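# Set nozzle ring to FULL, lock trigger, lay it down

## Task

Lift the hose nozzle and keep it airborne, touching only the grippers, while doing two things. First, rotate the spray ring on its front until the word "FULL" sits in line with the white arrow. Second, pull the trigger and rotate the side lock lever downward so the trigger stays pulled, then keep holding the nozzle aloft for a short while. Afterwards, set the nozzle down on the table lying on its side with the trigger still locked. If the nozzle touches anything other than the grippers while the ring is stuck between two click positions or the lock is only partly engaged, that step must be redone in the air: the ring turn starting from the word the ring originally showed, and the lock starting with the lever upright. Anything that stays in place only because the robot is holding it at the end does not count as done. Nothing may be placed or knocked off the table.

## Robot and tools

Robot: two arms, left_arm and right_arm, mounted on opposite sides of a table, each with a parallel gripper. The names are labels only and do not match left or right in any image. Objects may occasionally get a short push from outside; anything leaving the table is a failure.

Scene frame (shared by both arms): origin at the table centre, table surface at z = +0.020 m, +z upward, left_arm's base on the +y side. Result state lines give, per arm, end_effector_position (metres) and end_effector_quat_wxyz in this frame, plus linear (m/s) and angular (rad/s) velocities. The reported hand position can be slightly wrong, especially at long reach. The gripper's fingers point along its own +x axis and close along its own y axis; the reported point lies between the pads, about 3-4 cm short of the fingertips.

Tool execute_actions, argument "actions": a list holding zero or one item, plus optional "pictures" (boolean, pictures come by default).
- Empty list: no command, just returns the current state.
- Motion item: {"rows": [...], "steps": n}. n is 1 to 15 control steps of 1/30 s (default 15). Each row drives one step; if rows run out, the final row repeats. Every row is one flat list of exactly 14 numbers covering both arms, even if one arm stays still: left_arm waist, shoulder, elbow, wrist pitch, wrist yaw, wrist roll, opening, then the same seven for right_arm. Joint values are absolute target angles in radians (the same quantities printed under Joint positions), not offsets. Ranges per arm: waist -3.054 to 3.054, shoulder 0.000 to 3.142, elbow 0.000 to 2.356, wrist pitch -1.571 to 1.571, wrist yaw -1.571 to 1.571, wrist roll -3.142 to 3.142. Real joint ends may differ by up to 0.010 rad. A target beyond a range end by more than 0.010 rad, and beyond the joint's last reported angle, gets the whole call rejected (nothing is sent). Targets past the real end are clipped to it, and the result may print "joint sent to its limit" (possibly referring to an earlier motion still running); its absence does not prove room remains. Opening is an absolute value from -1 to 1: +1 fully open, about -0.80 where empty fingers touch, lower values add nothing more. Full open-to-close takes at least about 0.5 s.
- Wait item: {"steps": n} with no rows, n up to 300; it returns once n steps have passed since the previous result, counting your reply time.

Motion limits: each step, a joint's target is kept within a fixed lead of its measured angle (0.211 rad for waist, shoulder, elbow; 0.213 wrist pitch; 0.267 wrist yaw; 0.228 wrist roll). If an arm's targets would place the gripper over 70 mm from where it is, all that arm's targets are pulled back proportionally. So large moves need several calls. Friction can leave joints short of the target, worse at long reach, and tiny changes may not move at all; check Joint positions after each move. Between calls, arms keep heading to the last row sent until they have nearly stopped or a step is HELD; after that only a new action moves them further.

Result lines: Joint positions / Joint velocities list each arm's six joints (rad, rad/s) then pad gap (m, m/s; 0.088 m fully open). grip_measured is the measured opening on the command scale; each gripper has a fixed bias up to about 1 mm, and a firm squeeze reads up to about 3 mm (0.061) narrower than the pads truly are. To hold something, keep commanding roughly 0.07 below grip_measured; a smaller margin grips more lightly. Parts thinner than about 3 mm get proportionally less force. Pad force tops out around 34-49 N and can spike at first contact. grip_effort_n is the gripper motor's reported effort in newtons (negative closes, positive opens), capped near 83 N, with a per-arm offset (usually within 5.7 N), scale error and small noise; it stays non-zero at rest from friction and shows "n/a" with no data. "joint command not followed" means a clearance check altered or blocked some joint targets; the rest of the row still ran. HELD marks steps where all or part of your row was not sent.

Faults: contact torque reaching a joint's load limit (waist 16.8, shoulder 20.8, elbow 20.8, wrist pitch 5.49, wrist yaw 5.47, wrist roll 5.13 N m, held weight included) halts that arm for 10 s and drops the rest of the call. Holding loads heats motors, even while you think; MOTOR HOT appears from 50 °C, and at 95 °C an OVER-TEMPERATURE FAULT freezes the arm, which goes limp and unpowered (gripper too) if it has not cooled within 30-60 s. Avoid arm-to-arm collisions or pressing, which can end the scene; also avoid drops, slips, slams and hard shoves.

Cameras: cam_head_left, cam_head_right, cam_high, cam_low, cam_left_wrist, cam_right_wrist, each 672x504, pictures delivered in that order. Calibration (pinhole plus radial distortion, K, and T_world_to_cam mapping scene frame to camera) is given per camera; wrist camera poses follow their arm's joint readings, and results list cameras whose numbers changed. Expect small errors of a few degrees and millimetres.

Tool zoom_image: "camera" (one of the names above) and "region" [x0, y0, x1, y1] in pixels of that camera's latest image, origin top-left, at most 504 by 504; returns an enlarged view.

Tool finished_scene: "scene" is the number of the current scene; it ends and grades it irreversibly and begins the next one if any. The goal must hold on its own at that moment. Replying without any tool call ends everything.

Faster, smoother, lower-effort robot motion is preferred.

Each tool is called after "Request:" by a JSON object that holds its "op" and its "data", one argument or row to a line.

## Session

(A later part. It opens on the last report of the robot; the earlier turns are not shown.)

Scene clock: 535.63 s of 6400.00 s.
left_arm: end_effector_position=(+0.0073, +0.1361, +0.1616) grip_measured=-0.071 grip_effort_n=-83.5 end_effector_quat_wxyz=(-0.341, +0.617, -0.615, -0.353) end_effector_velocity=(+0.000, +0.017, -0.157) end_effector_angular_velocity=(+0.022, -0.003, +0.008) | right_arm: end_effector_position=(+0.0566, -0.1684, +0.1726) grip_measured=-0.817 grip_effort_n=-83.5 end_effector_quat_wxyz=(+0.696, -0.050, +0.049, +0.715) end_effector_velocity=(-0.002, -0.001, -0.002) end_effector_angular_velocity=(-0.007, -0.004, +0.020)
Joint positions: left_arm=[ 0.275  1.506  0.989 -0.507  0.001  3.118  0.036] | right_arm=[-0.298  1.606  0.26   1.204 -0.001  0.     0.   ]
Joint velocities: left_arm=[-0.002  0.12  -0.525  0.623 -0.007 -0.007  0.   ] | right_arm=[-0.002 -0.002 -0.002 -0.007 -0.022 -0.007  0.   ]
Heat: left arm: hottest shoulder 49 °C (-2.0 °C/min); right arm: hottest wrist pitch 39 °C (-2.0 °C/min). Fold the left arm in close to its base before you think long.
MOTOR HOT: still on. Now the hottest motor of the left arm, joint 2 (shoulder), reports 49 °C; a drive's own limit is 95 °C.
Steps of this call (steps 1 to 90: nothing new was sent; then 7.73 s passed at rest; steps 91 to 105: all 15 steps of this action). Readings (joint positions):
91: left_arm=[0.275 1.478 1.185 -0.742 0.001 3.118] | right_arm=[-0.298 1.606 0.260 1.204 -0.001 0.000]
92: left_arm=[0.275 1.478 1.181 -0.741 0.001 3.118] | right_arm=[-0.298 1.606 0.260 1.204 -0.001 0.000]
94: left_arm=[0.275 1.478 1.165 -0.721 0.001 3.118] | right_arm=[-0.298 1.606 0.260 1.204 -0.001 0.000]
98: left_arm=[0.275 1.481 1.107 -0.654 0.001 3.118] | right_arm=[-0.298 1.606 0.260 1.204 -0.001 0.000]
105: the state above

Request:
{"op": "execute_actions", "data": {
  "actions": [
    {"rows": [[0.274,1.519,0.945,-0.437,0,3.122,-0.14,-0.300,1.600,0.250,1.200,0,0.005,-0.85],[0.274,1.524,0.936,-0.423,0,3.122,-0.14,-0.300,1.600,0.250,1.200,0,0.005,-0.85],[0.274,1.529,0.926,-0.408,0,3.122,-0.14,-0.300,1.600,0.250,1.200,0,0.005,-0.85],[0.274,1.535,0.916,-0.392,0,3.122,-0.14,-0.300,1.600,0.250,1.200,0,0.005,-0.85],[0.274,1.541,0.906,-0.376,0,3.122,-0.14,-0.300,1.600,0.250,1.200,0,0.005,-0.85],[0.274,1.547,0.896,-0.360,0,3.122,-0.14,-0.300,1.600,0.250,1.200,0,0.005,-0.85],[0.274,1.553,0.886,-0.344,0,3.122,-0.14,-0.300,1.600,0.250,1.200,0,0.005,-0.85],[0.274,1.560,0.877,-0.328,0,3.122,-0.14,-0.300,1.600,0.250,1.200,0,0.005,-0.85],[0.274,1.567,0.868,-0.312,0,3.122,-0.14,-0.300,1.600,0.250,1.200,0,0.005,-0.85],[0.274,1.574,0.859,-0.296,0,3.122,-0.14,-0.300,1.600,0.250,1.200,0,0.005,-0.85],[0.274,1.581,0.850,-0.280,0,3.122,-0.14,-0.300,1.600,0.250,1.200,0,0.005,-0.85],[0.274,1.588,0.841,-0.265,0,3.122,-0.14,-0.300,1.600,0.250,1.200,0,0.005,-0.85],[0.274,1.594,0.833,-0.251,0,3.122,-0.14,-0.300,1.600,0.250,1.200,0,0.005,-0.85],[0.274,1.599,0.827,-0.239,0,3.122,-0.14,-0.300,1.600,0.250,1.200,0,0.005,-0.85],[0.274,1.603,0.822,-0.229,0,3.122,-0.14,-0.300,1.600,0.250,1.200,0,0.005,-0.85]], "steps": 15}
  ],
  "pictures": false
}}

Request:
{"op": "execute_actions", "data": {
  "actions": [
    {"steps": 20}
  ]
}}

Scene clock: 540.83 s of 6400.00 s.
left_arm: end_effector_position=(+0.0073, +0.1374, +0.1057) grip_measured=-0.071 grip_effort_n=-83.5 end_effector_quat_wxyz=(-0.342, +0.617, -0.615, -0.354) end_effector_velocity=(+0.000, +0.011, -0.089) end_effector_angular_velocity=(+0.037, -0.003, +0.008) | right_arm: end_effector_position=(+0.0566, -0.1684, +0.1726) grip_measured=-0.817 grip_effort_n=-83.5 end_effector_quat_wxyz=(+0.696, -0.050, +0.049, +0.715) end_effector_velocity=(-0.000, -0.001, -0.003) end_effector_angular_velocity=(-0.017, -0.021, +0.008)
Joint positions: left_arm=[ 0.275  1.593  0.834 -0.27   0.001  3.118  0.036] | right_arm=[-0.298  1.606  0.26   1.204 -0.001  0.     0.   ]
Joint velocities: left_arm=[-0.002  0.164 -0.217  0.344 -0.007 -0.007  0.   ] | right_arm=[-0.002 -0.007 -0.002 -0.022 -0.007 -0.022  0.   ]
Heat: left arm: hottest shoulder 48 °C (-3.0 °C/min); right arm: hottest wrist pitch 39 °C (-2.0 °C/min). Fold the left arm in close to its base before you think long.
MOTOR HOT: still on. Now the hottest motor of the left arm, joint 2 (shoulder), reports 48 °C; a drive's own limit is 95 °C.
Steps of this call (steps 1 to 30: the robot went on to your last target; steps 31 to 90: nothing new was sent; then 1.70 s passed at rest; steps 91 to 105: all 15 steps of this action). Readings (joint positions):
91: left_arm=[0.275 1.519 0.947 -0.457 0.001 3.118] | right_arm=[-0.298 1.606 0.260 1.204 -0.001 0.000]
92: left_arm=[0.275 1.519 0.944 -0.450 0.001 3.118] | right_arm=[-0.298 1.606 0.260 1.204 -0.001 0.000]
94: left_arm=[0.275 1.523 0.933 -0.427 0.001 3.118] | right_arm=[-0.298 1.606 0.260 1.204 -0.001 0.000]
98: left_arm=[0.275 1.544 0.899 -0.372 0.001 3.118] | right_arm=[-0.298 1.606 0.260 1.204 -0.001 0.000]
105: the state above

Scene clock: 541.50 s of 6400.00 s.
left_arm: end_effector_position=(+0.0073, +0.1371, +0.1003) grip_measured=-0.071 grip_effort_n=-83.5 end_effector_quat_wxyz=(-0.341, +0.617, -0.615, -0.353) end_effector_velocity=(-0.002, +0.003, -0.001) end_effector_angular_velocity=(+0.007, +0.010, +0.000) | right_arm: end_effector_position=(+0.0566, -0.1684, +0.1726) grip_measured=-0.817 grip_effort_n=-83.5 end_effector_quat_wxyz=(+0.696, -0.050, +0.049, +0.715) end_effector_velocity=(+0.002, -0.000, -0.000) end_effector_angular_velocity=(+0.003, -0.008, -0.009)
Joint positions: left_arm=[ 0.275  1.604  0.819 -0.239  0.001  3.118  0.036] | right_arm=[-0.298  1.606  0.26   1.204 -0.001  0.     0.   ]
Joint velocities: left_arm=[-0.002 -0.007 -0.007 -0.007  0.007 -0.007 -0.   ] | right_arm=[-0.002  0.002 -0.002  0.007  0.007 -0.007  0.   ]
Heat: left arm: hottest shoulder 48 °C (-3.0 °C/min); right arm: hottest wrist pitch 39 °C (-2.0 °C/min). Fold the left arm in close to its base before you think long.
MOTOR HOT: still on. Now the hottest motor of the left arm, joint 2 (shoulder), reports 48 °C; a drive's own limit is 95 °C.
Steps of this call (steps 1 to 20: the robot went on to your last target). Readings (joint positions):
1: left_arm=[0.275 1.597 0.828 -0.260 0.001 3.118] | right_arm=[-0.298 1.606 0.260 1.204 -0.001 0.000]
2: left_arm=[0.275 1.601 0.825 -0.255 0.001 3.118] | right_arm=[-0.298 1.606 0.260 1.204 -0.001 0.000]
4: left_arm=[0.275 1.604 0.820 -0.248 0.001 3.118] | right_arm=[-0.298 1.606 0.260 1.204 -0.001 0.000]
8: left_arm=[0.275 1.604 0.819 -0.240 0.001 3.118] | right_arm=[-0.298 1.606 0.260 1.204 -0.001 0.000]
20: the state above
camera_calibration (this result's frames):
cam_left_wrist: T_world_to_cam=[[0.997847, 0.00827541, 0.0650569, -0.0128293], [-0.043685, -0.656007, 0.753489, 0.0488949], [0.0489132, -0.754709, -0.654233, 0.242987], [0, 0, 0, 1]] pos_world=[0.0030524, 0.215566, 0.122963]
cam_right_wrist: T_world_to_cam=[[0.999786, 0.0149628, 0.0143133, -0.0464305], [0.0195778, -0.457992, -0.888741, 0.103363], [-0.00674265, 0.88883, -0.458187, 0.305458], [0, 0, 0, 1]] pos_world=[0.0464565, -0.223466, 0.232485]

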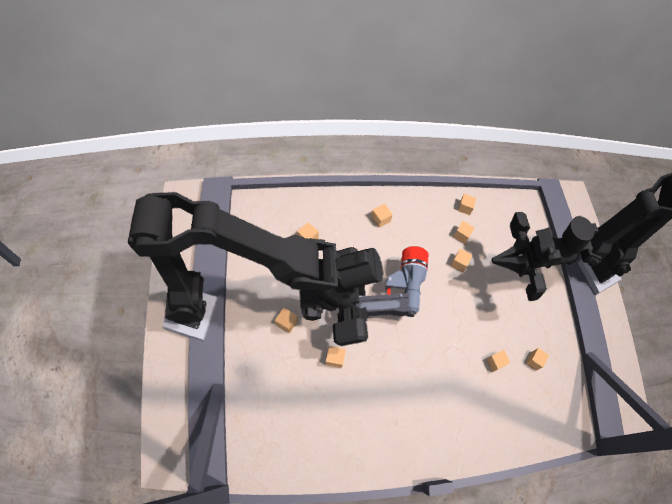

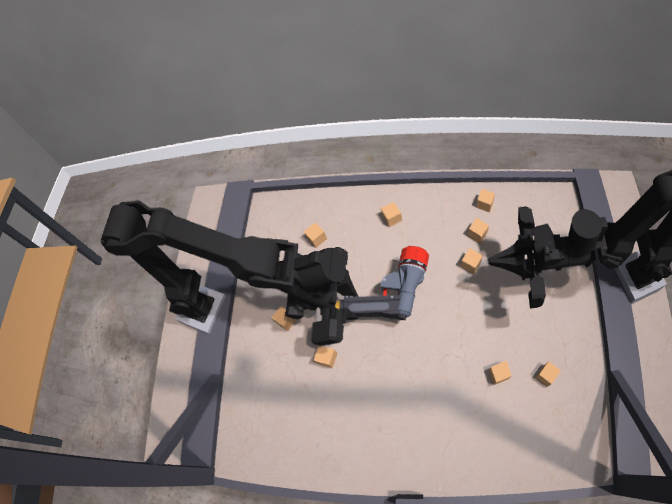

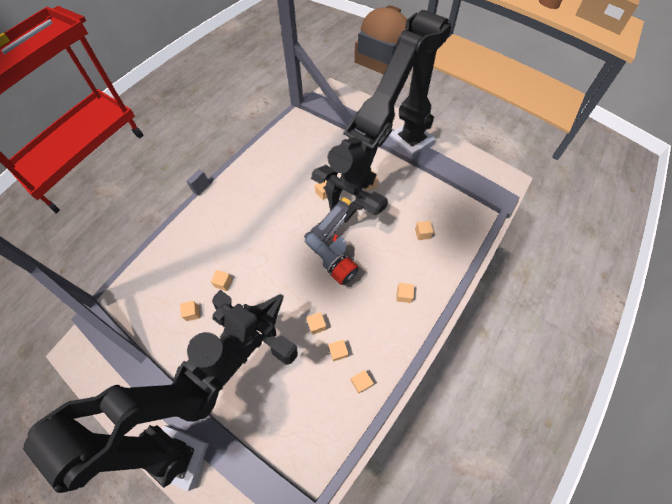

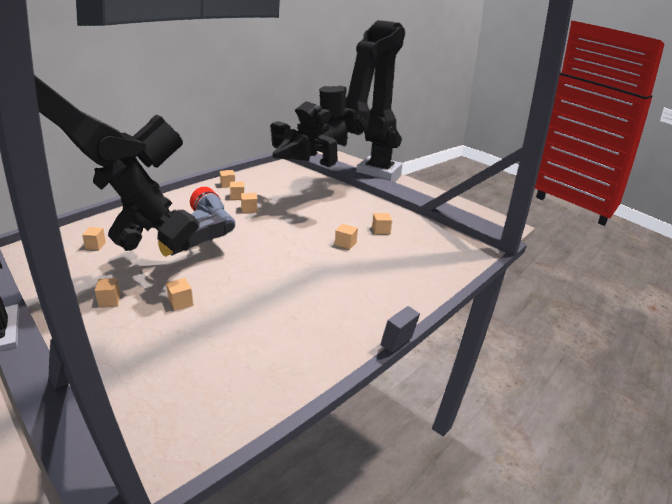

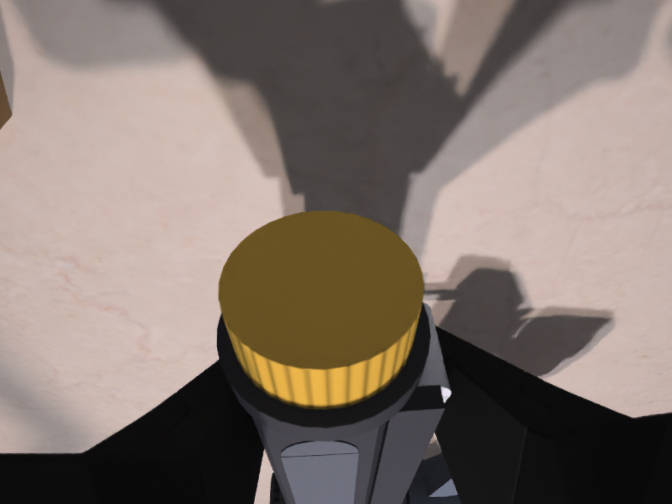

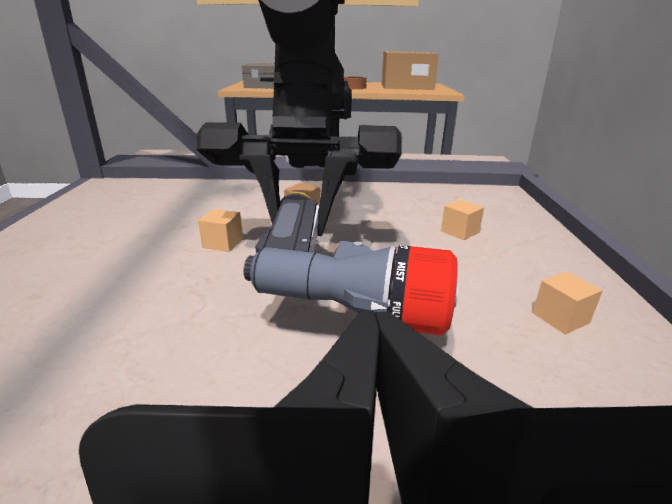

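Request:
{"op": "zoom_image", "data": {
  "camera": "cam_low",
  "region": [80, 160, 280, 310]
}}

Region (80, 160, 280, 310) of cam_low's 672x504 image, scaled by 2.520, with more detail than that image has; it fills the top 378 rows of this view, and the rest is white.

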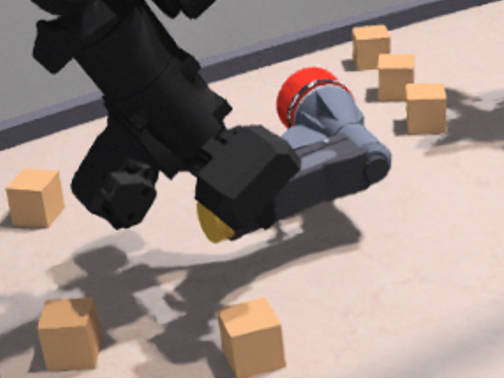

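Request:
{"op": "execute_actions", "data": {
  "actions": [
    {"rows": [[0.274,1.605,0.820,-0.225,0,3.122,-0.14,-0.300,1.600,0.250,1.200,0,0.005,-0.85],[0.274,1.608,0.818,-0.220,0,3.122,-0.14,-0.300,1.600,0.250,1.200,0,0.005,-0.85],[0.274,1.611,0.815,-0.215,0,3.122,-0.14,-0.300,1.600,0.250,1.200,0,0.005,-0.85],[0.274,1.614,0.813,-0.210,0,3.122,-0.14,-0.300,1.600,0.250,1.200,0,0.005,-0.85],[0.274,1.617,0.810,-0.205,0,3.122,-0.14,-0.300,1.600,0.250,1.200,0,0.005,-0.85],[0.274,1.620,0.808,-0.200,0,3.122,-0.14,-0.300,1.600,0.250,1.200,0,0.005,-0.85],[0.274,1.623,0.805,-0.194,0,3.122,-0.14,-0.300,1.600,0.250,1.200,0,0.005,-0.85],[0.274,1.626,0.803,-0.189,0,3.122,-0.14,-0.300,1.600,0.250,1.200,0,0.005,-0.85],[0.274,1.629,0.800,-0.183,0,3.122,-0.14,-0.300,1.600,0.250,1.200,0,0.005,-0.85],[0.274,1.632,0.798,-0.178,0,3.122,-0.14,-0.300,1.600,0.250,1.200,0,0.005,-0.85],[0.274,1.635,0.795,-0.172,0,3.122,-0.14,-0.300,1.600,0.250,1.200,0,0.005,-0.85],[0.274,1.638,0.793,-0.167,0,3.122,-0.14,-0.300,1.600,0.250,1.200,0,0.005,-0.85],[0.274,1.640,0.791,-0.163,0,3.122,-0.14,-0.300,1.600,0.250,1.200,0,0.005,-0.85],[0.274,1.641,0.790,-0.160,0,3.122,-0.14,-0.300,1.600,0.250,1.200,0,0.005,-0.85],[0.274,1.641,0.790,-0.160,0,3.122,-0.14,-0.300,1.600,0.250,1.200,0,0.005,-0.85]], "steps": 15}
  ],
  "pictures": false
}}

Request:
{"op": "execute_actions", "data": {
  "actions": [
    {"steps": 12}
  ]
}}

Scene clock: 549.63 s of 6400.00 s.
left_arm: end_effector_position=(+0.0073, +0.1371, +0.0861) grip_measured=-0.071 grip_effort_n=-83.5 end_effector_quat_wxyz=(-0.341, +0.617, -0.615, -0.353) end_effector_velocity=(-0.002, +0.009, -0.023) end_effector_angular_velocity=(+0.037, +0.010, +0.000) | right_arm: end_effector_position=(+0.0566, -0.1684, +0.1726) grip_measured=-0.817 grip_effort_n=-83.5 end_effector_quat_wxyz=(+0.696, -0.050, +0.049, +0.715) end_effector_velocity=(+0.002, -0.000, +0.002) end_effector_angular_velocity=(+0.008, -0.008, -0.009)
Joint positions: left_arm=[ 0.275  1.639  0.79  -0.178  0.001  3.118  0.036] | right_arm=[-0.298  1.606  0.26   1.204 -0.001  0.     0.   ]
Joint velocities: left_arm=[-0.002  0.042 -0.046  0.051  0.007 -0.007 -0.   ] | right_arm=[-0.002 -0.002 -0.002  0.007  0.007 -0.007  0.   ]
Heat: left arm: hottest shoulder 47 °C (-3.0 °C/min); right arm: hottest wrist pitch 39 °C (-2.0 °C/min).
MOTOR HOT: cleared. Now the hottest motor of the left arm, joint 2 (shoulder), reports 47 °C.
Steps of this call (steps 1 to 15: the robot went on to your last target; steps 16 to 90: nothing new was sent; then 4.63 s passed at rest; steps 91 to 105: all 15 steps of this action). Readings (joint positions):
91: left_arm=[0.275 1.604 0.819 -0.239 0.001 3.118] | right_arm=[-0.298 1.606 0.260 1.204 -0.001 0.000]
92: left_arm=[0.275 1.605 0.819 -0.237 0.001 3.118] | right_arm=[-0.298 1.606 0.260 1.204 -0.001 0.000]
94: left_arm=[0.275 1.608 0.816 -0.228 0.001 3.118] | right_arm=[-0.298 1.606 0.260 1.204 -0.001 0.000]
98: left_arm=[0.275 1.619 0.807 -0.211 0.001 3.118] | right_arm=[-0.298 1.606 0.260 1.204 -0.001 0.000]
105: the state above

Scene clock: 550.03 s of 6400.00 s.
left_arm: end_effector_position=(+0.0073, +0.1367, +0.0855) grip_measured=-0.071 grip_effort_n=-83.5 end_effector_quat_wxyz=(-0.340, +0.618, -0.615, -0.352) end_effector_velocity=(+0.000, -0.001, +0.001) end_effector_angular_velocity=(-0.007, +0.005, +0.020) | right_arm: end_effector_position=(+0.0566, -0.1684, +0.1726) grip_measured=-0.817 grip_effort_n=-83.5 end_effector_quat_wxyz=(+0.696, -0.050, +0.049, +0.715) end_effector_velocity=(-0.000, +0.000, +0.005) end_effector_angular_velocity=(+0.022, -0.006, +0.006)
Joint positions: left_arm=[ 0.275  1.641  0.788 -0.171  0.001  3.118  0.036] | right_arm=[-0.298  1.606  0.26   1.204 -0.001  0.     0.   ]
Joint velocities: left_arm=[-0.002 -0.002 -0.002  0.007 -0.007 -0.022 -0.   ] | right_arm=[-0.002 -0.002 -0.002  0.022 -0.007 -0.007  0.   ]
Heat: left arm: hottest shoulder 47 °C (-3.0 °C/min); right arm: hottest wrist pitch 39 °C (-2.0 °C/min).
Steps of this call (steps 1 to 12: the robot went on to your last target). Readings (joint positions):
1: left_arm=[0.275 1.640 0.789 -0.176 0.001 3.118] | right_arm=[-0.298 1.606 0.260 1.204 -0.001 0.000]
2: left_arm=[0.275 1.641 0.788 -0.175 0.001 3.118] | right_arm=[-0.298 1.606 0.260 1.204 -0.001 0.000]
4: left_arm=[0.275 1.641 0.788 -0.173 0.001 3.118] | right_arm=[-0.298 1.606 0.260 1.204 -0.001 0.000]
8: left_arm=[0.275 1.641 0.788 -0.171 0.001 3.118] | right_arm=[-0.298 1.606 0.260 1.204 -0.001 0.000]
12: the state above
camera_calibration (this result's frames):
cam_left_wrist: T_world_to_cam=[[0.997847, 0.00830022, 0.0650506, -0.0118575], [-0.0436826, -0.65572, 0.75374, 0.0597781], [0.0489111, -0.754959, -0.653946, 0.232956], [0, 0, 0, 1]] pos_world=[0.00304907, 0.215168, 0.108054]
cam_right_wrist: T_world_to_cam=[[0.999786, 0.0149628, 0.0143133, -0.0464305], [0.0195778, -0.457992, -0.888741, 0.103363], [-0.00674265, 0.88883, -0.458187, 0.305458], [0, 0, 0, 1]] pos_world=[0.0464565, -0.223466, 0.232485]

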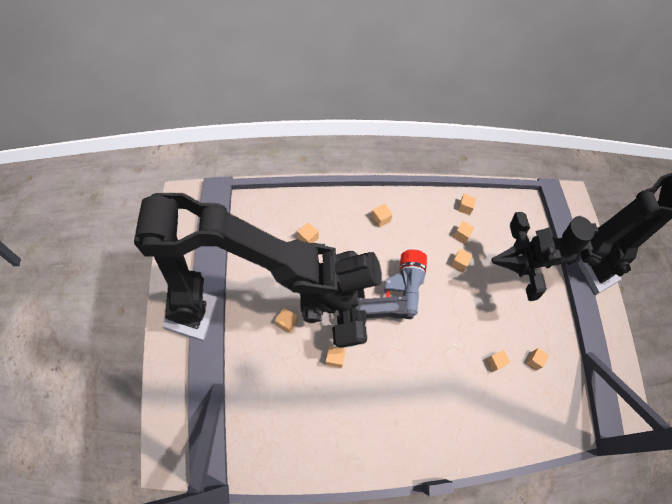

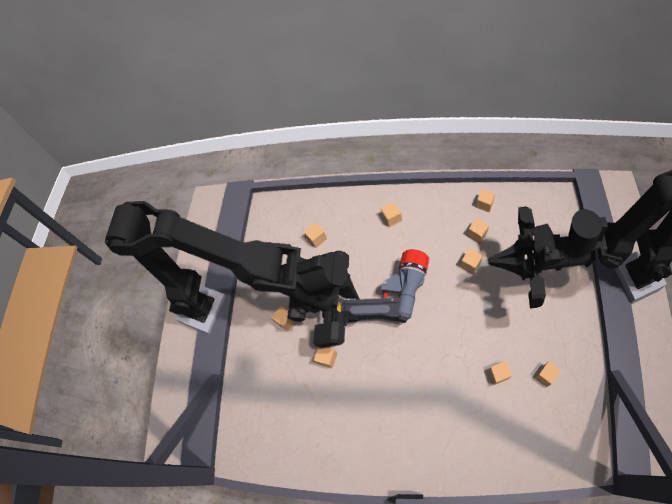

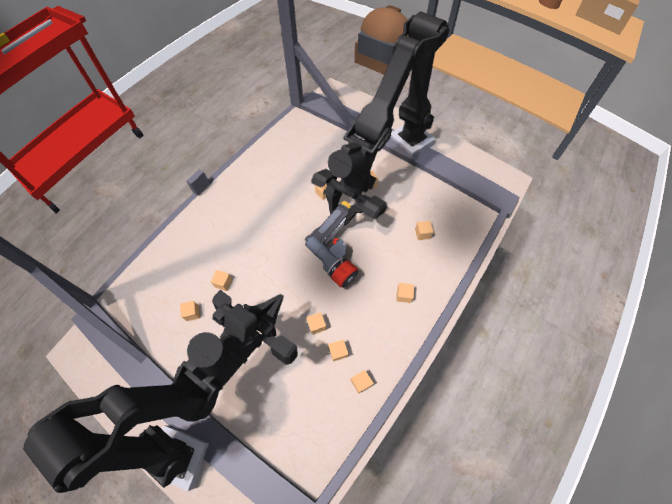

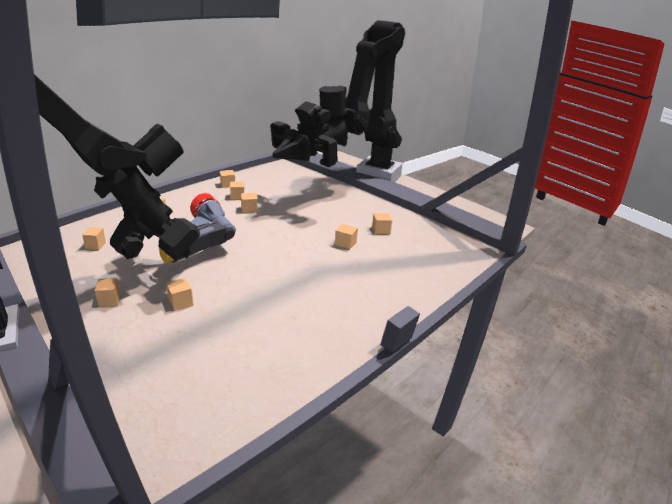

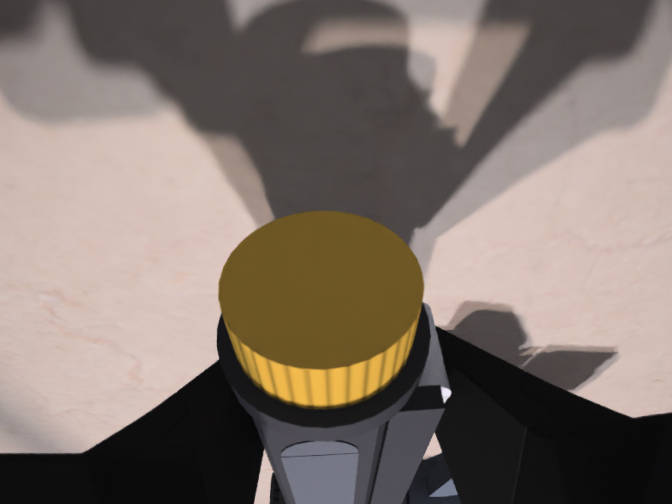

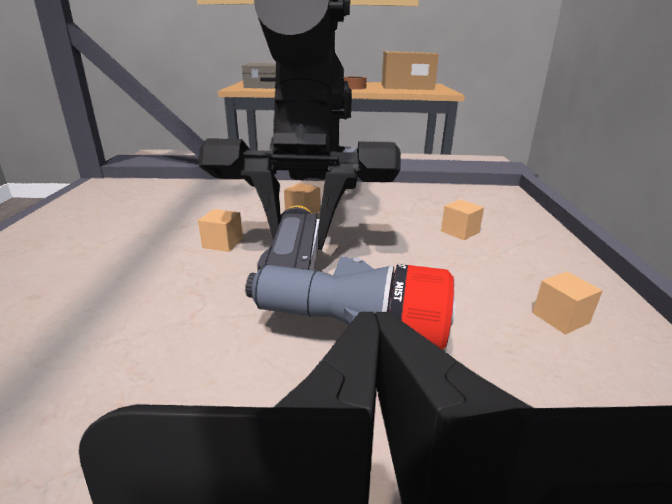

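Request:
{"op": "execute_actions", "data": {
  "actions": [
    {"rows": [[0.274,1.643,0.789,-0.157,0,3.122,-0.14,-0.300,1.600,0.250,1.200,0,0.005,-0.85],[0.274,1.645,0.787,-0.154,0,3.122,-0.14,-0.300,1.600,0.250,1.200,0,0.005,-0.85],[0.274,1.647,0.786,-0.151,0,3.122,-0.14,-0.300,1.600,0.250,1.200,0,0.005,-0.85],[0.274,1.649,0.784,-0.148,0,3.122,-0.14,-0.300,1.600,0.250,1.200,0,0.005,-0.85],[0.274,1.651,0.783,-0.144,0,3.122,-0.14,-0.300,1.600,0.250,1.200,0,0.005,-0.85],[0.274,1.653,0.781,-0.141,0,3.122,-0.14,-0.300,1.600,0.250,1.200,0,0.005,-0.85],[0.274,1.655,0.780,-0.138,0,3.122,-0.14,-0.300,1.600,0.250,1.200,0,0.005,-0.85],[0.274,1.657,0.778,-0.134,0,3.122,-0.14,-0.300,1.600,0.250,1.200,0,0.005,-0.85],[0.274,1.659,0.777,-0.131,0,3.122,-0.14,-0.300,1.600,0.250,1.200,0,0.005,-0.85],[0.274,1.661,0.775,-0.127,0,3.122,-0.14,-0.300,1.600,0.250,1.200,0,0.005,-0.85],[0.274,1.662,0.774,-0.124,0,3.122,-0.14,-0.300,1.600,0.250,1.200,0,0.005,-0.85],[0.274,1.662,0.774,-0.123,0,3.122,-0.14,-0.300,1.600,0.250,1.200,0,0.005,-0.85]], "steps": 15}
  ],
  "pictures": false
}}

Request:
{"op": "execute_actions", "data": {
  "actions": [
    {"steps": 10}
  ]
}}

Scene clock: 556.87 s of 6400.00 s.
left_arm: end_effector_position=(+0.0073, +0.1371, +0.0772) grip_measured=-0.071 grip_effort_n=-83.5 end_effector_quat_wxyz=(-0.341, +0.617, -0.615, -0.353) end_effector_velocity=(+0.002, +0.002, -0.004) end_effector_angular_velocity=(+0.007, -0.003, +0.013) | right_arm: end_effector_position=(+0.0566, -0.1684, +0.1726) grip_measured=-0.817 grip_effort_n=-83.5 end_effector_quat_wxyz=(+0.696, -0.050, +0.049, +0.715) end_effector_velocity=(-0.002, -0.001, -0.005) end_effector_angular_velocity=(-0.021, -0.019, +0.022)
Joint positions: left_arm=[ 0.275  1.662  0.772 -0.136  0.001  3.118  0.036] | right_arm=[-0.298  1.606  0.26   1.204 -0.001  0.     0.   ]
Joint velocities: left_arm=[ 0.002  0.007 -0.007  0.007 -0.007 -0.007 -0.   ] | right_arm=[-0.002 -0.002 -0.002 -0.022 -0.022 -0.022  0.   ]
Heat: left arm: hottest shoulder 47 °C (-3.0 °C/min); right arm: hottest wrist pitch 39 °C (-2.0 °C/min).
Steps of this call (steps 1 to 15: the robot went on to your last target; steps 16 to 90: nothing new was sent; then 3.33 s passed at rest; steps 91 to 105: all 15 steps of this action). Readings (joint positions):
91: left_arm=[0.275 1.641 0.788 -0.170 0.001 3.118] | right_arm=[-0.298 1.606 0.260 1.204 -0.001 0.000]
92: left_arm=[0.275 1.642 0.787 -0.168 0.001 3.118] | right_arm=[-0.298 1.606 0.260 1.204 -0.001 0.000]
94: left_arm=[0.275 1.645 0.786 -0.163 0.001 3.118] | right_arm=[-0.298 1.606 0.260 1.204 -0.001 0.000]
98: left_arm=[0.275 1.652 0.780 -0.152 0.001 3.118] | right_arm=[-0.298 1.606 0.260 1.204 -0.001 0.000]
105: the state above

Scene clock: 557.20 s of 6400.00 s.
left_arm: end_effector_position=(+0.0073, +0.1367, +0.0775) grip_measured=-0.071 grip_effort_n=-83.5 end_effector_quat_wxyz=(-0.340, +0.618, -0.615, -0.352) end_effector_velocity=(+0.000, -0.000, +0.002) end_effector_angular_velocity=(-0.003, -0.010, -0.005) | right_arm: end_effector_position=(+0.0566, -0.1684, +0.1726) grip_measured=-0.817 grip_effort_n=-83.5 end_effector_quat_wxyz=(+0.696, -0.050, +0.049, +0.715) end_effector_velocity=(-0.000, -0.001, -0.002) end_effector_angular_velocity=(-0.007, -0.021, +0.008)
Joint positions: left_arm=[ 0.275  1.662  0.772 -0.134  0.001  3.118  0.036] | right_arm=[-0.298  1.606  0.26   1.204 -0.001  0.     0.   ]
Joint velocities: left_arm=[-0.002 -0.007  0.002 -0.007 -0.007  0.007 -0.   ] | right_arm=[-0.002 -0.002 -0.002 -0.007 -0.007 -0.022  0.   ]
Heat: left arm: hottest shoulder 47 °C (-3.0 °C/min); right arm: hottest wrist pitch 39 °C (-2.0 °C/min).
Steps of this call (steps 1 to 10: the robot went on to your last target). Readings (joint positions):
1: left_arm=[0.275 1.662 0.772 -0.135 0.001 3.118] | right_arm=[-0.298 1.606 0.260 1.204 -0.001 0.000]
2: left_arm=[0.275 1.662 0.772 -0.135 0.001 3.118] | right_arm=[-0.298 1.606 0.260 1.204 -0.001 0.000]
4: left_arm=[0.275 1.662 0.772 -0.134 0.001 3.118] | right_arm=[-0.298 1.606 0.260 1.204 -0.001 0.000]
8: left_arm=[0.275 1.662 0.772 -0.134 0.001 3.118] | right_arm=[-0.298 1.606 0.260 1.204 -0.001 0.000]
10: the state above
camera_calibration (this result's frames):
cam_left_wrist: T_world_to_cam=[[0.997847, 0.00830022, 0.0650506, -0.0113381], [-0.0436826, -0.65572, 0.75374, 0.0657859], [0.0489111, -0.754959, -0.653946, 0.227728], [0, 0, 0, 1]] pos_world=[0.00304897, 0.215156, 0.100074]
cam_right_wrist: T_world_to_cam=[[0.999786, 0.0149628, 0.0143133, -0.0464305], [0.0195778, -0.457992, -0.888741, 0.103363], [-0.00674265, 0.88883, -0.458187, 0.305458], [0, 0, 0, 1]] pos_world=[0.0464565, -0.223466, 0.232485]

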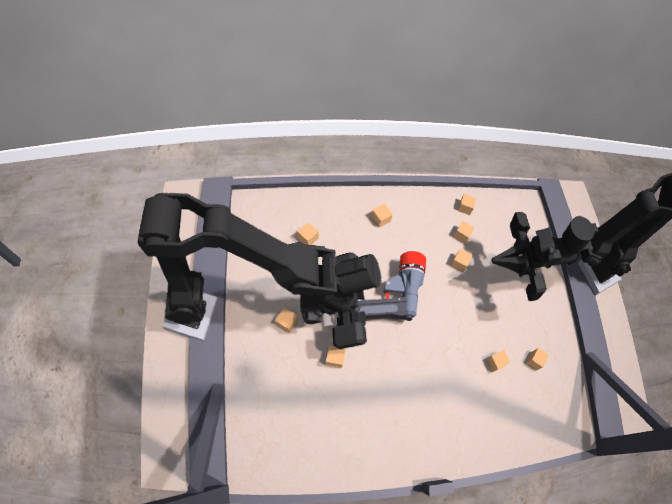

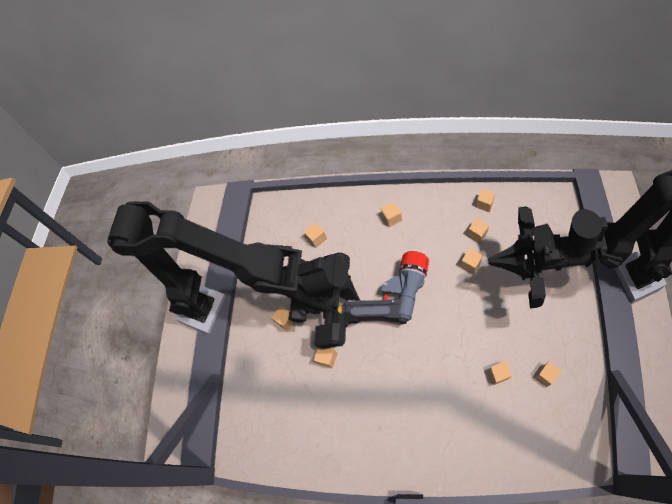

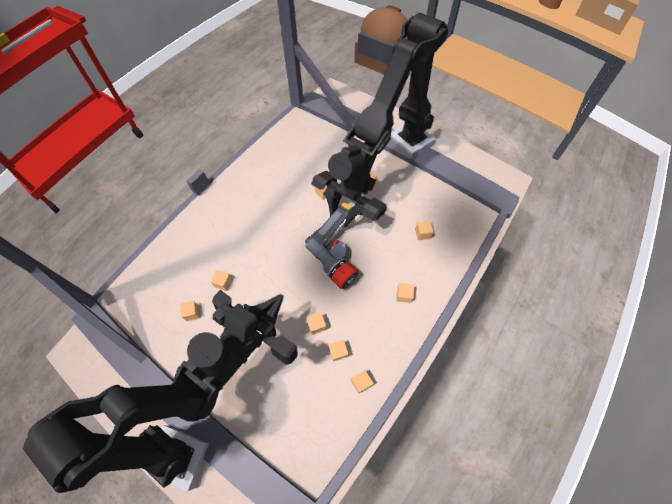

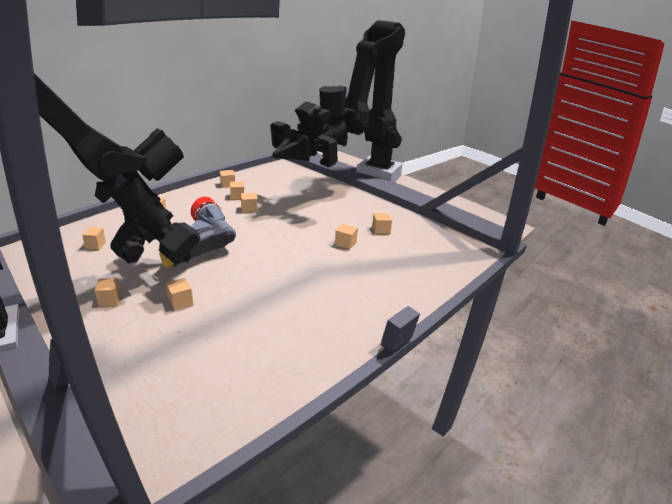

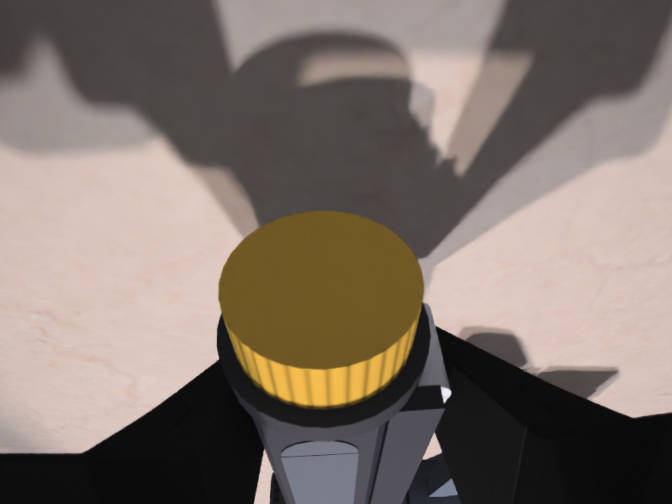

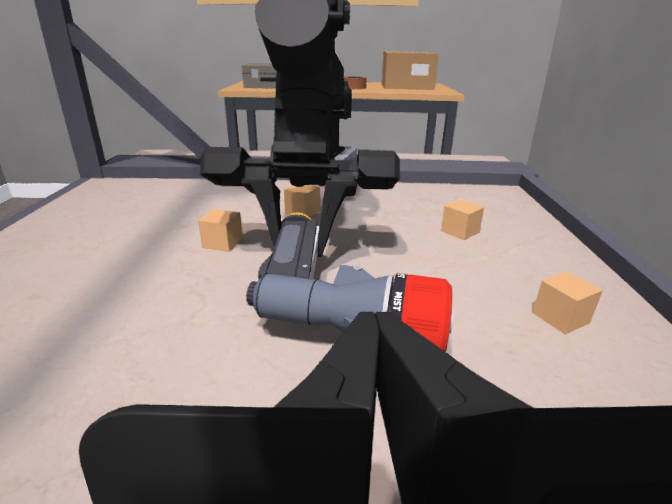

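Request:
{"op": "zoom_image", "data": {
  "camera": "cam_high",
  "region": [280, 170, 420, 310]
}}

Request:
{"op": "zoom_image", "data": {
  "camera": "cam_low",
  "region": [120, 180, 260, 300]
}}

Region (280, 170, 420, 310) of cam_high's 672x504 image, scaled by 3.600, with more detail than that image has.

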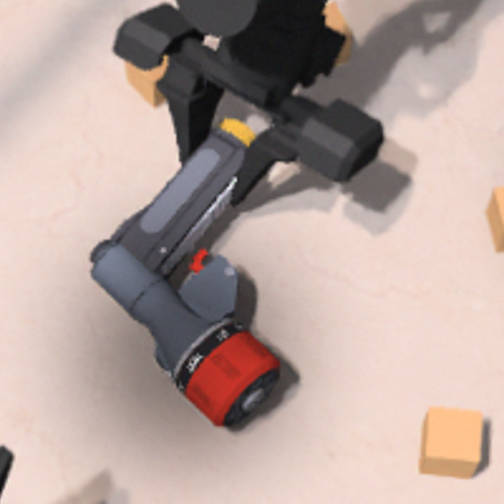

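Region (120, 180, 260, 300) of cam_low's 672x504 image, scaled by 3.600, with more detail than that image has; it fills the top 432 rows of this view, and the rest is white.

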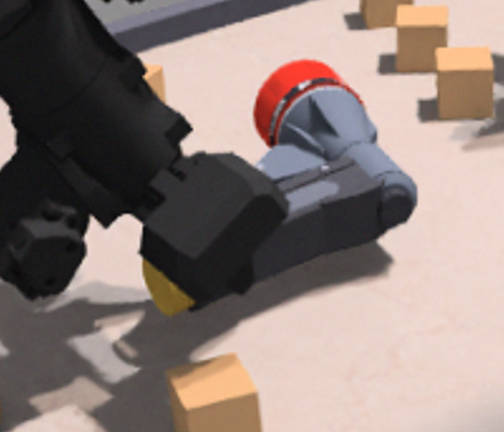

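Request:
{"op": "execute_actions", "data": {
  "actions": [
    {"rows": [[0.274,1.663,0.773,-0.121,0,3.122,-0.14,-0.300,1.600,0.250,1.200,0,0.005,-0.85],[0.274,1.665,0.772,-0.119,0,3.122,-0.14,-0.300,1.600,0.250,1.200,0,0.005,-0.85],[0.274,1.666,0.771,-0.116,0,3.122,-0.14,-0.300,1.600,0.250,1.200,0,0.005,-0.85],[0.274,1.668,0.770,-0.114,0,3.122,-0.14,-0.300,1.600,0.250,1.200,0,0.005,-0.85],[0.274,1.669,0.769,-0.111,0,3.122,-0.14,-0.300,1.600,0.250,1.200,0,0.005,-0.85],[0.274,1.671,0.768,-0.109,0,3.122,-0.14,-0.300,1.600,0.250,1.200,0,0.005,-0.85],[0.274,1.672,0.767,-0.106,0,3.122,-0.14,-0.300,1.600,0.250,1.200,0,0.005,-0.85],[0.274,1.674,0.766,-0.104,0,3.122,-0.14,-0.300,1.600,0.250,1.200,0,0.005,-0.85],[0.274,1.675,0.765,-0.101,0,3.122,-0.14,-0.300,1.600,0.250,1.200,0,0.005,-0.85],[0.274,1.676,0.7645,-0.099,0,3.122,-0.14,-0.300,1.600,0.250,1.200,0,0.005,-0.85]], "steps": 15}
  ],
  "pictures": false
}}

Request:
{"op": "execute_actions", "data": {
  "actions": [
    {"steps": 8}
  ]
}}

Scene clock: 563.63 s of 6400.00 s.
left_arm: end_effector_position=(+0.0073, +0.1367, +0.0725) grip_measured=-0.071 grip_effort_n=-83.5 end_effector_quat_wxyz=(-0.341, +0.617, -0.615, -0.353) end_effector_velocity=(-0.002, -0.001, +0.001) end_effector_angular_velocity=(-0.007, +0.005, +0.015) | right_arm: end_effector_position=(+0.0566, -0.1684, +0.1726) grip_measured=-0.817 grip_effort_n=-83.5 end_effector_quat_wxyz=(+0.696, -0.050, +0.049, +0.715) end_effector_velocity=(+0.002, -0.001, +0.000) end_effector_angular_velocity=(-0.002, -0.006, +0.001)
Joint positions: left_arm=[ 0.275  1.676  0.762 -0.111  0.001  3.118  0.036] | right_arm=[-0.298  1.606  0.26   1.204 -0.001  0.     0.   ]
Joint velocities: left_arm=[-0.007 -0.002 -0.002  0.007 -0.007 -0.022  0.   ] | right_arm=[-0.007 -0.007 -0.002 -0.007 -0.007 -0.007  0.   ]
Heat: left arm: hottest shoulder 46 °C (-3.0 °C/min); right arm: hottest wrist pitch 38 °C (-3.0 °C/min).
Steps of this call (steps 1 to 15: the robot went on to your last target; steps 16 to 90: nothing new was sent; then 2.93 s passed at rest; steps 91 to 105: all 15 steps of this action). Readings (joint positions):
91: left_arm=[0.275 1.662 0.772 -0.133 0.001 3.118] | right_arm=[-0.298 1.606 0.260 1.204 -0.001 0.000]
92: left_arm=[0.275 1.662 0.771 -0.132 0.001 3.118] | right_arm=[-0.298 1.606 0.260 1.204 -0.001 0.000]
94: left_arm=[0.275 1.664 0.770 -0.128 0.001 3.118] | right_arm=[-0.298 1.606 0.260 1.204 -0.001 0.000]
98: left_arm=[0.275 1.670 0.767 -0.120 0.001 3.118] | right_arm=[-0.298 1.606 0.260 1.204 -0.001 0.000]
105: the state above

Scene clock: 563.90 s of 6400.00 s.
left_arm: end_effector_position=(+0.0073, +0.1365, +0.0726) grip_measured=-0.071 grip_effort_n=-83.5 end_effector_quat_wxyz=(-0.340, +0.618, -0.615, -0.352) end_effector_velocity=(-0.002, +0.006, -0.002) end_effector_angular_velocity=(+0.022, +0.010, -0.000) | right_arm: end_effector_position=(+0.0566, -0.1684, +0.1726) grip_measured=-0.817 grip_effort_n=-83.5 end_effector_quat_wxyz=(+0.696, -0.050, +0.049, +0.715) end_effector_velocity=(-0.002, -0.001, -0.003) end_effector_angular_velocity=(-0.012, -0.019, +0.022)
Joint positions: left_arm=[ 0.275  1.676  0.762 -0.11   0.001  3.118  0.036] | right_arm=[-0.298  1.606  0.26   1.204 -0.001  0.     0.   ]
Joint velocities: left_arm=[-0.002 -0.007 -0.007 -0.022  0.007 -0.007 -0.   ] | right_arm=[-0.002  0.002 -0.002 -0.007 -0.022 -0.022  0.   ]
Heat: left arm: hottest shoulder 46 °C (-3.0 °C/min); right arm: hottest wrist pitch 38 °C (-3.0 °C/min).
Steps of this call (steps 1 to 8: the robot went on to your last target). Readings (joint positions):
1: left_arm=[0.275 1.676 0.762 -0.111 0.001 3.118] | right_arm=[-0.298 1.606 0.260 1.204 -0.001 0.000]
2: left_arm=[0.275 1.676 0.762 -0.110 0.001 3.118] | right_arm=[-0.298 1.606 0.260 1.204 -0.001 0.000]
4: left_arm=[0.275 1.676 0.762 -0.110 0.001 3.118] | right_arm=[-0.298 1.606 0.260 1.204 -0.001 0.000]
8: the state above
camera_calibration (this result's frames):
cam_left_wrist: T_world_to_cam=[[0.997848, 0.00834985, 0.0650378, -0.0110228], [-0.0436778, -0.655144, 0.75424, 0.0692696], [0.048907, -0.755458, -0.65337, 0.224441], [0, 0, 0, 1]] pos_world=[0.00304791, 0.215029, 0.0951141]
cam_right_wrist: T_world_to_cam=[[0.999786, 0.0149628, 0.0143133, -0.0464305], [0.0195778, -0.457992, -0.888741, 0.103363], [-0.00674265, 0.88883, -0.458187, 0.305458], [0, 0, 0, 1]] pos_world=[0.0464565, -0.223466, 0.232485]

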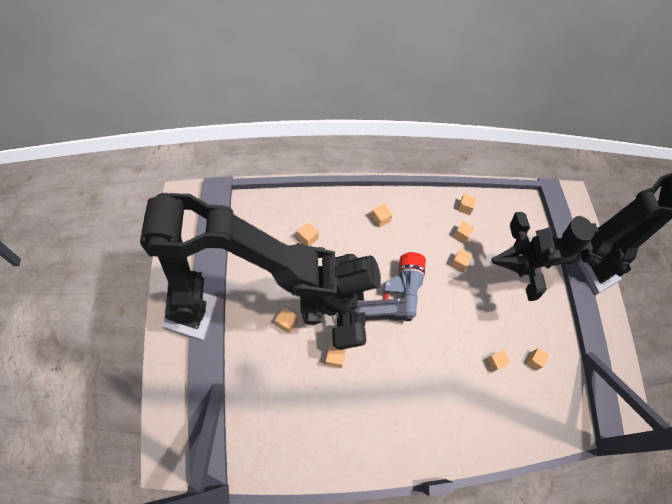

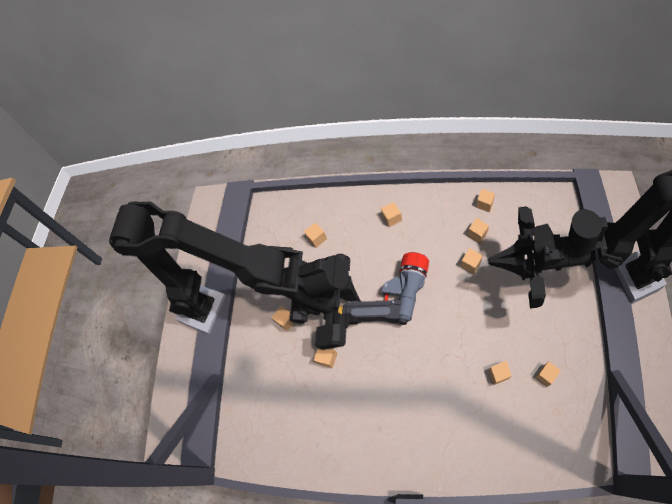

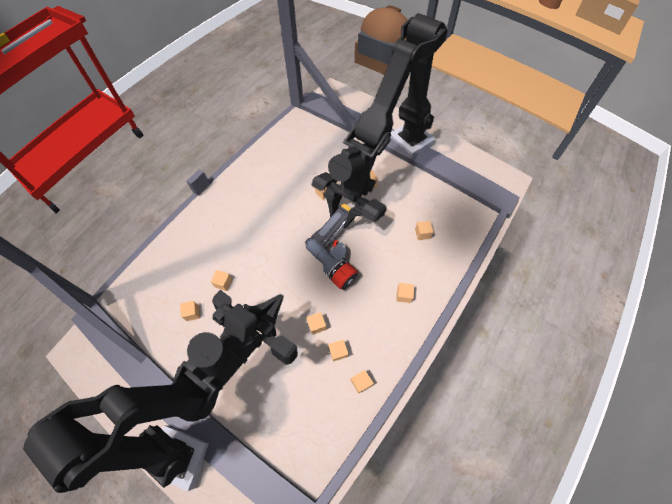

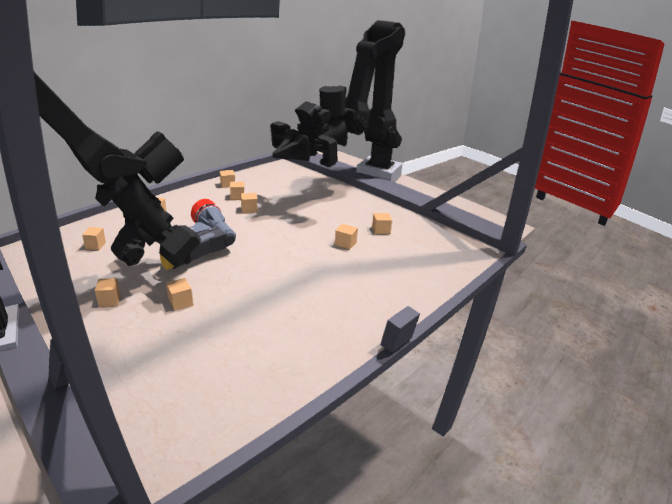

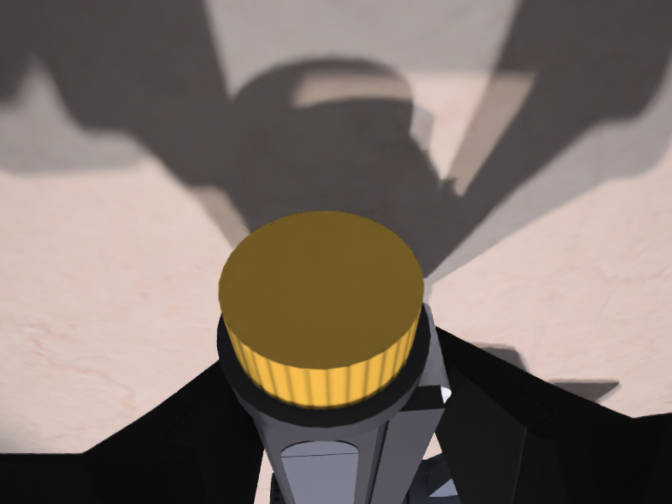

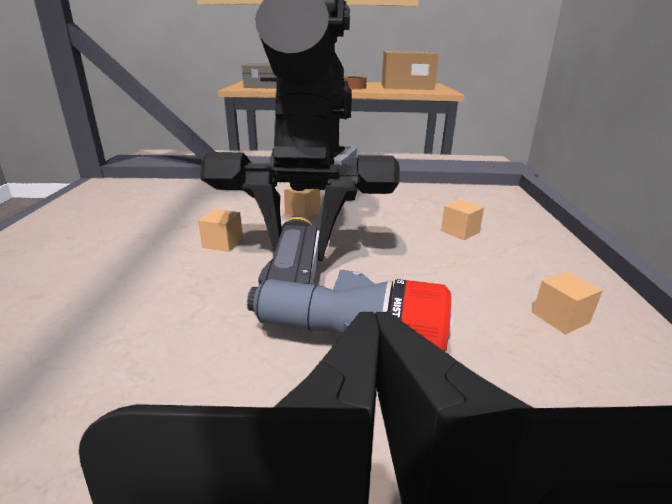

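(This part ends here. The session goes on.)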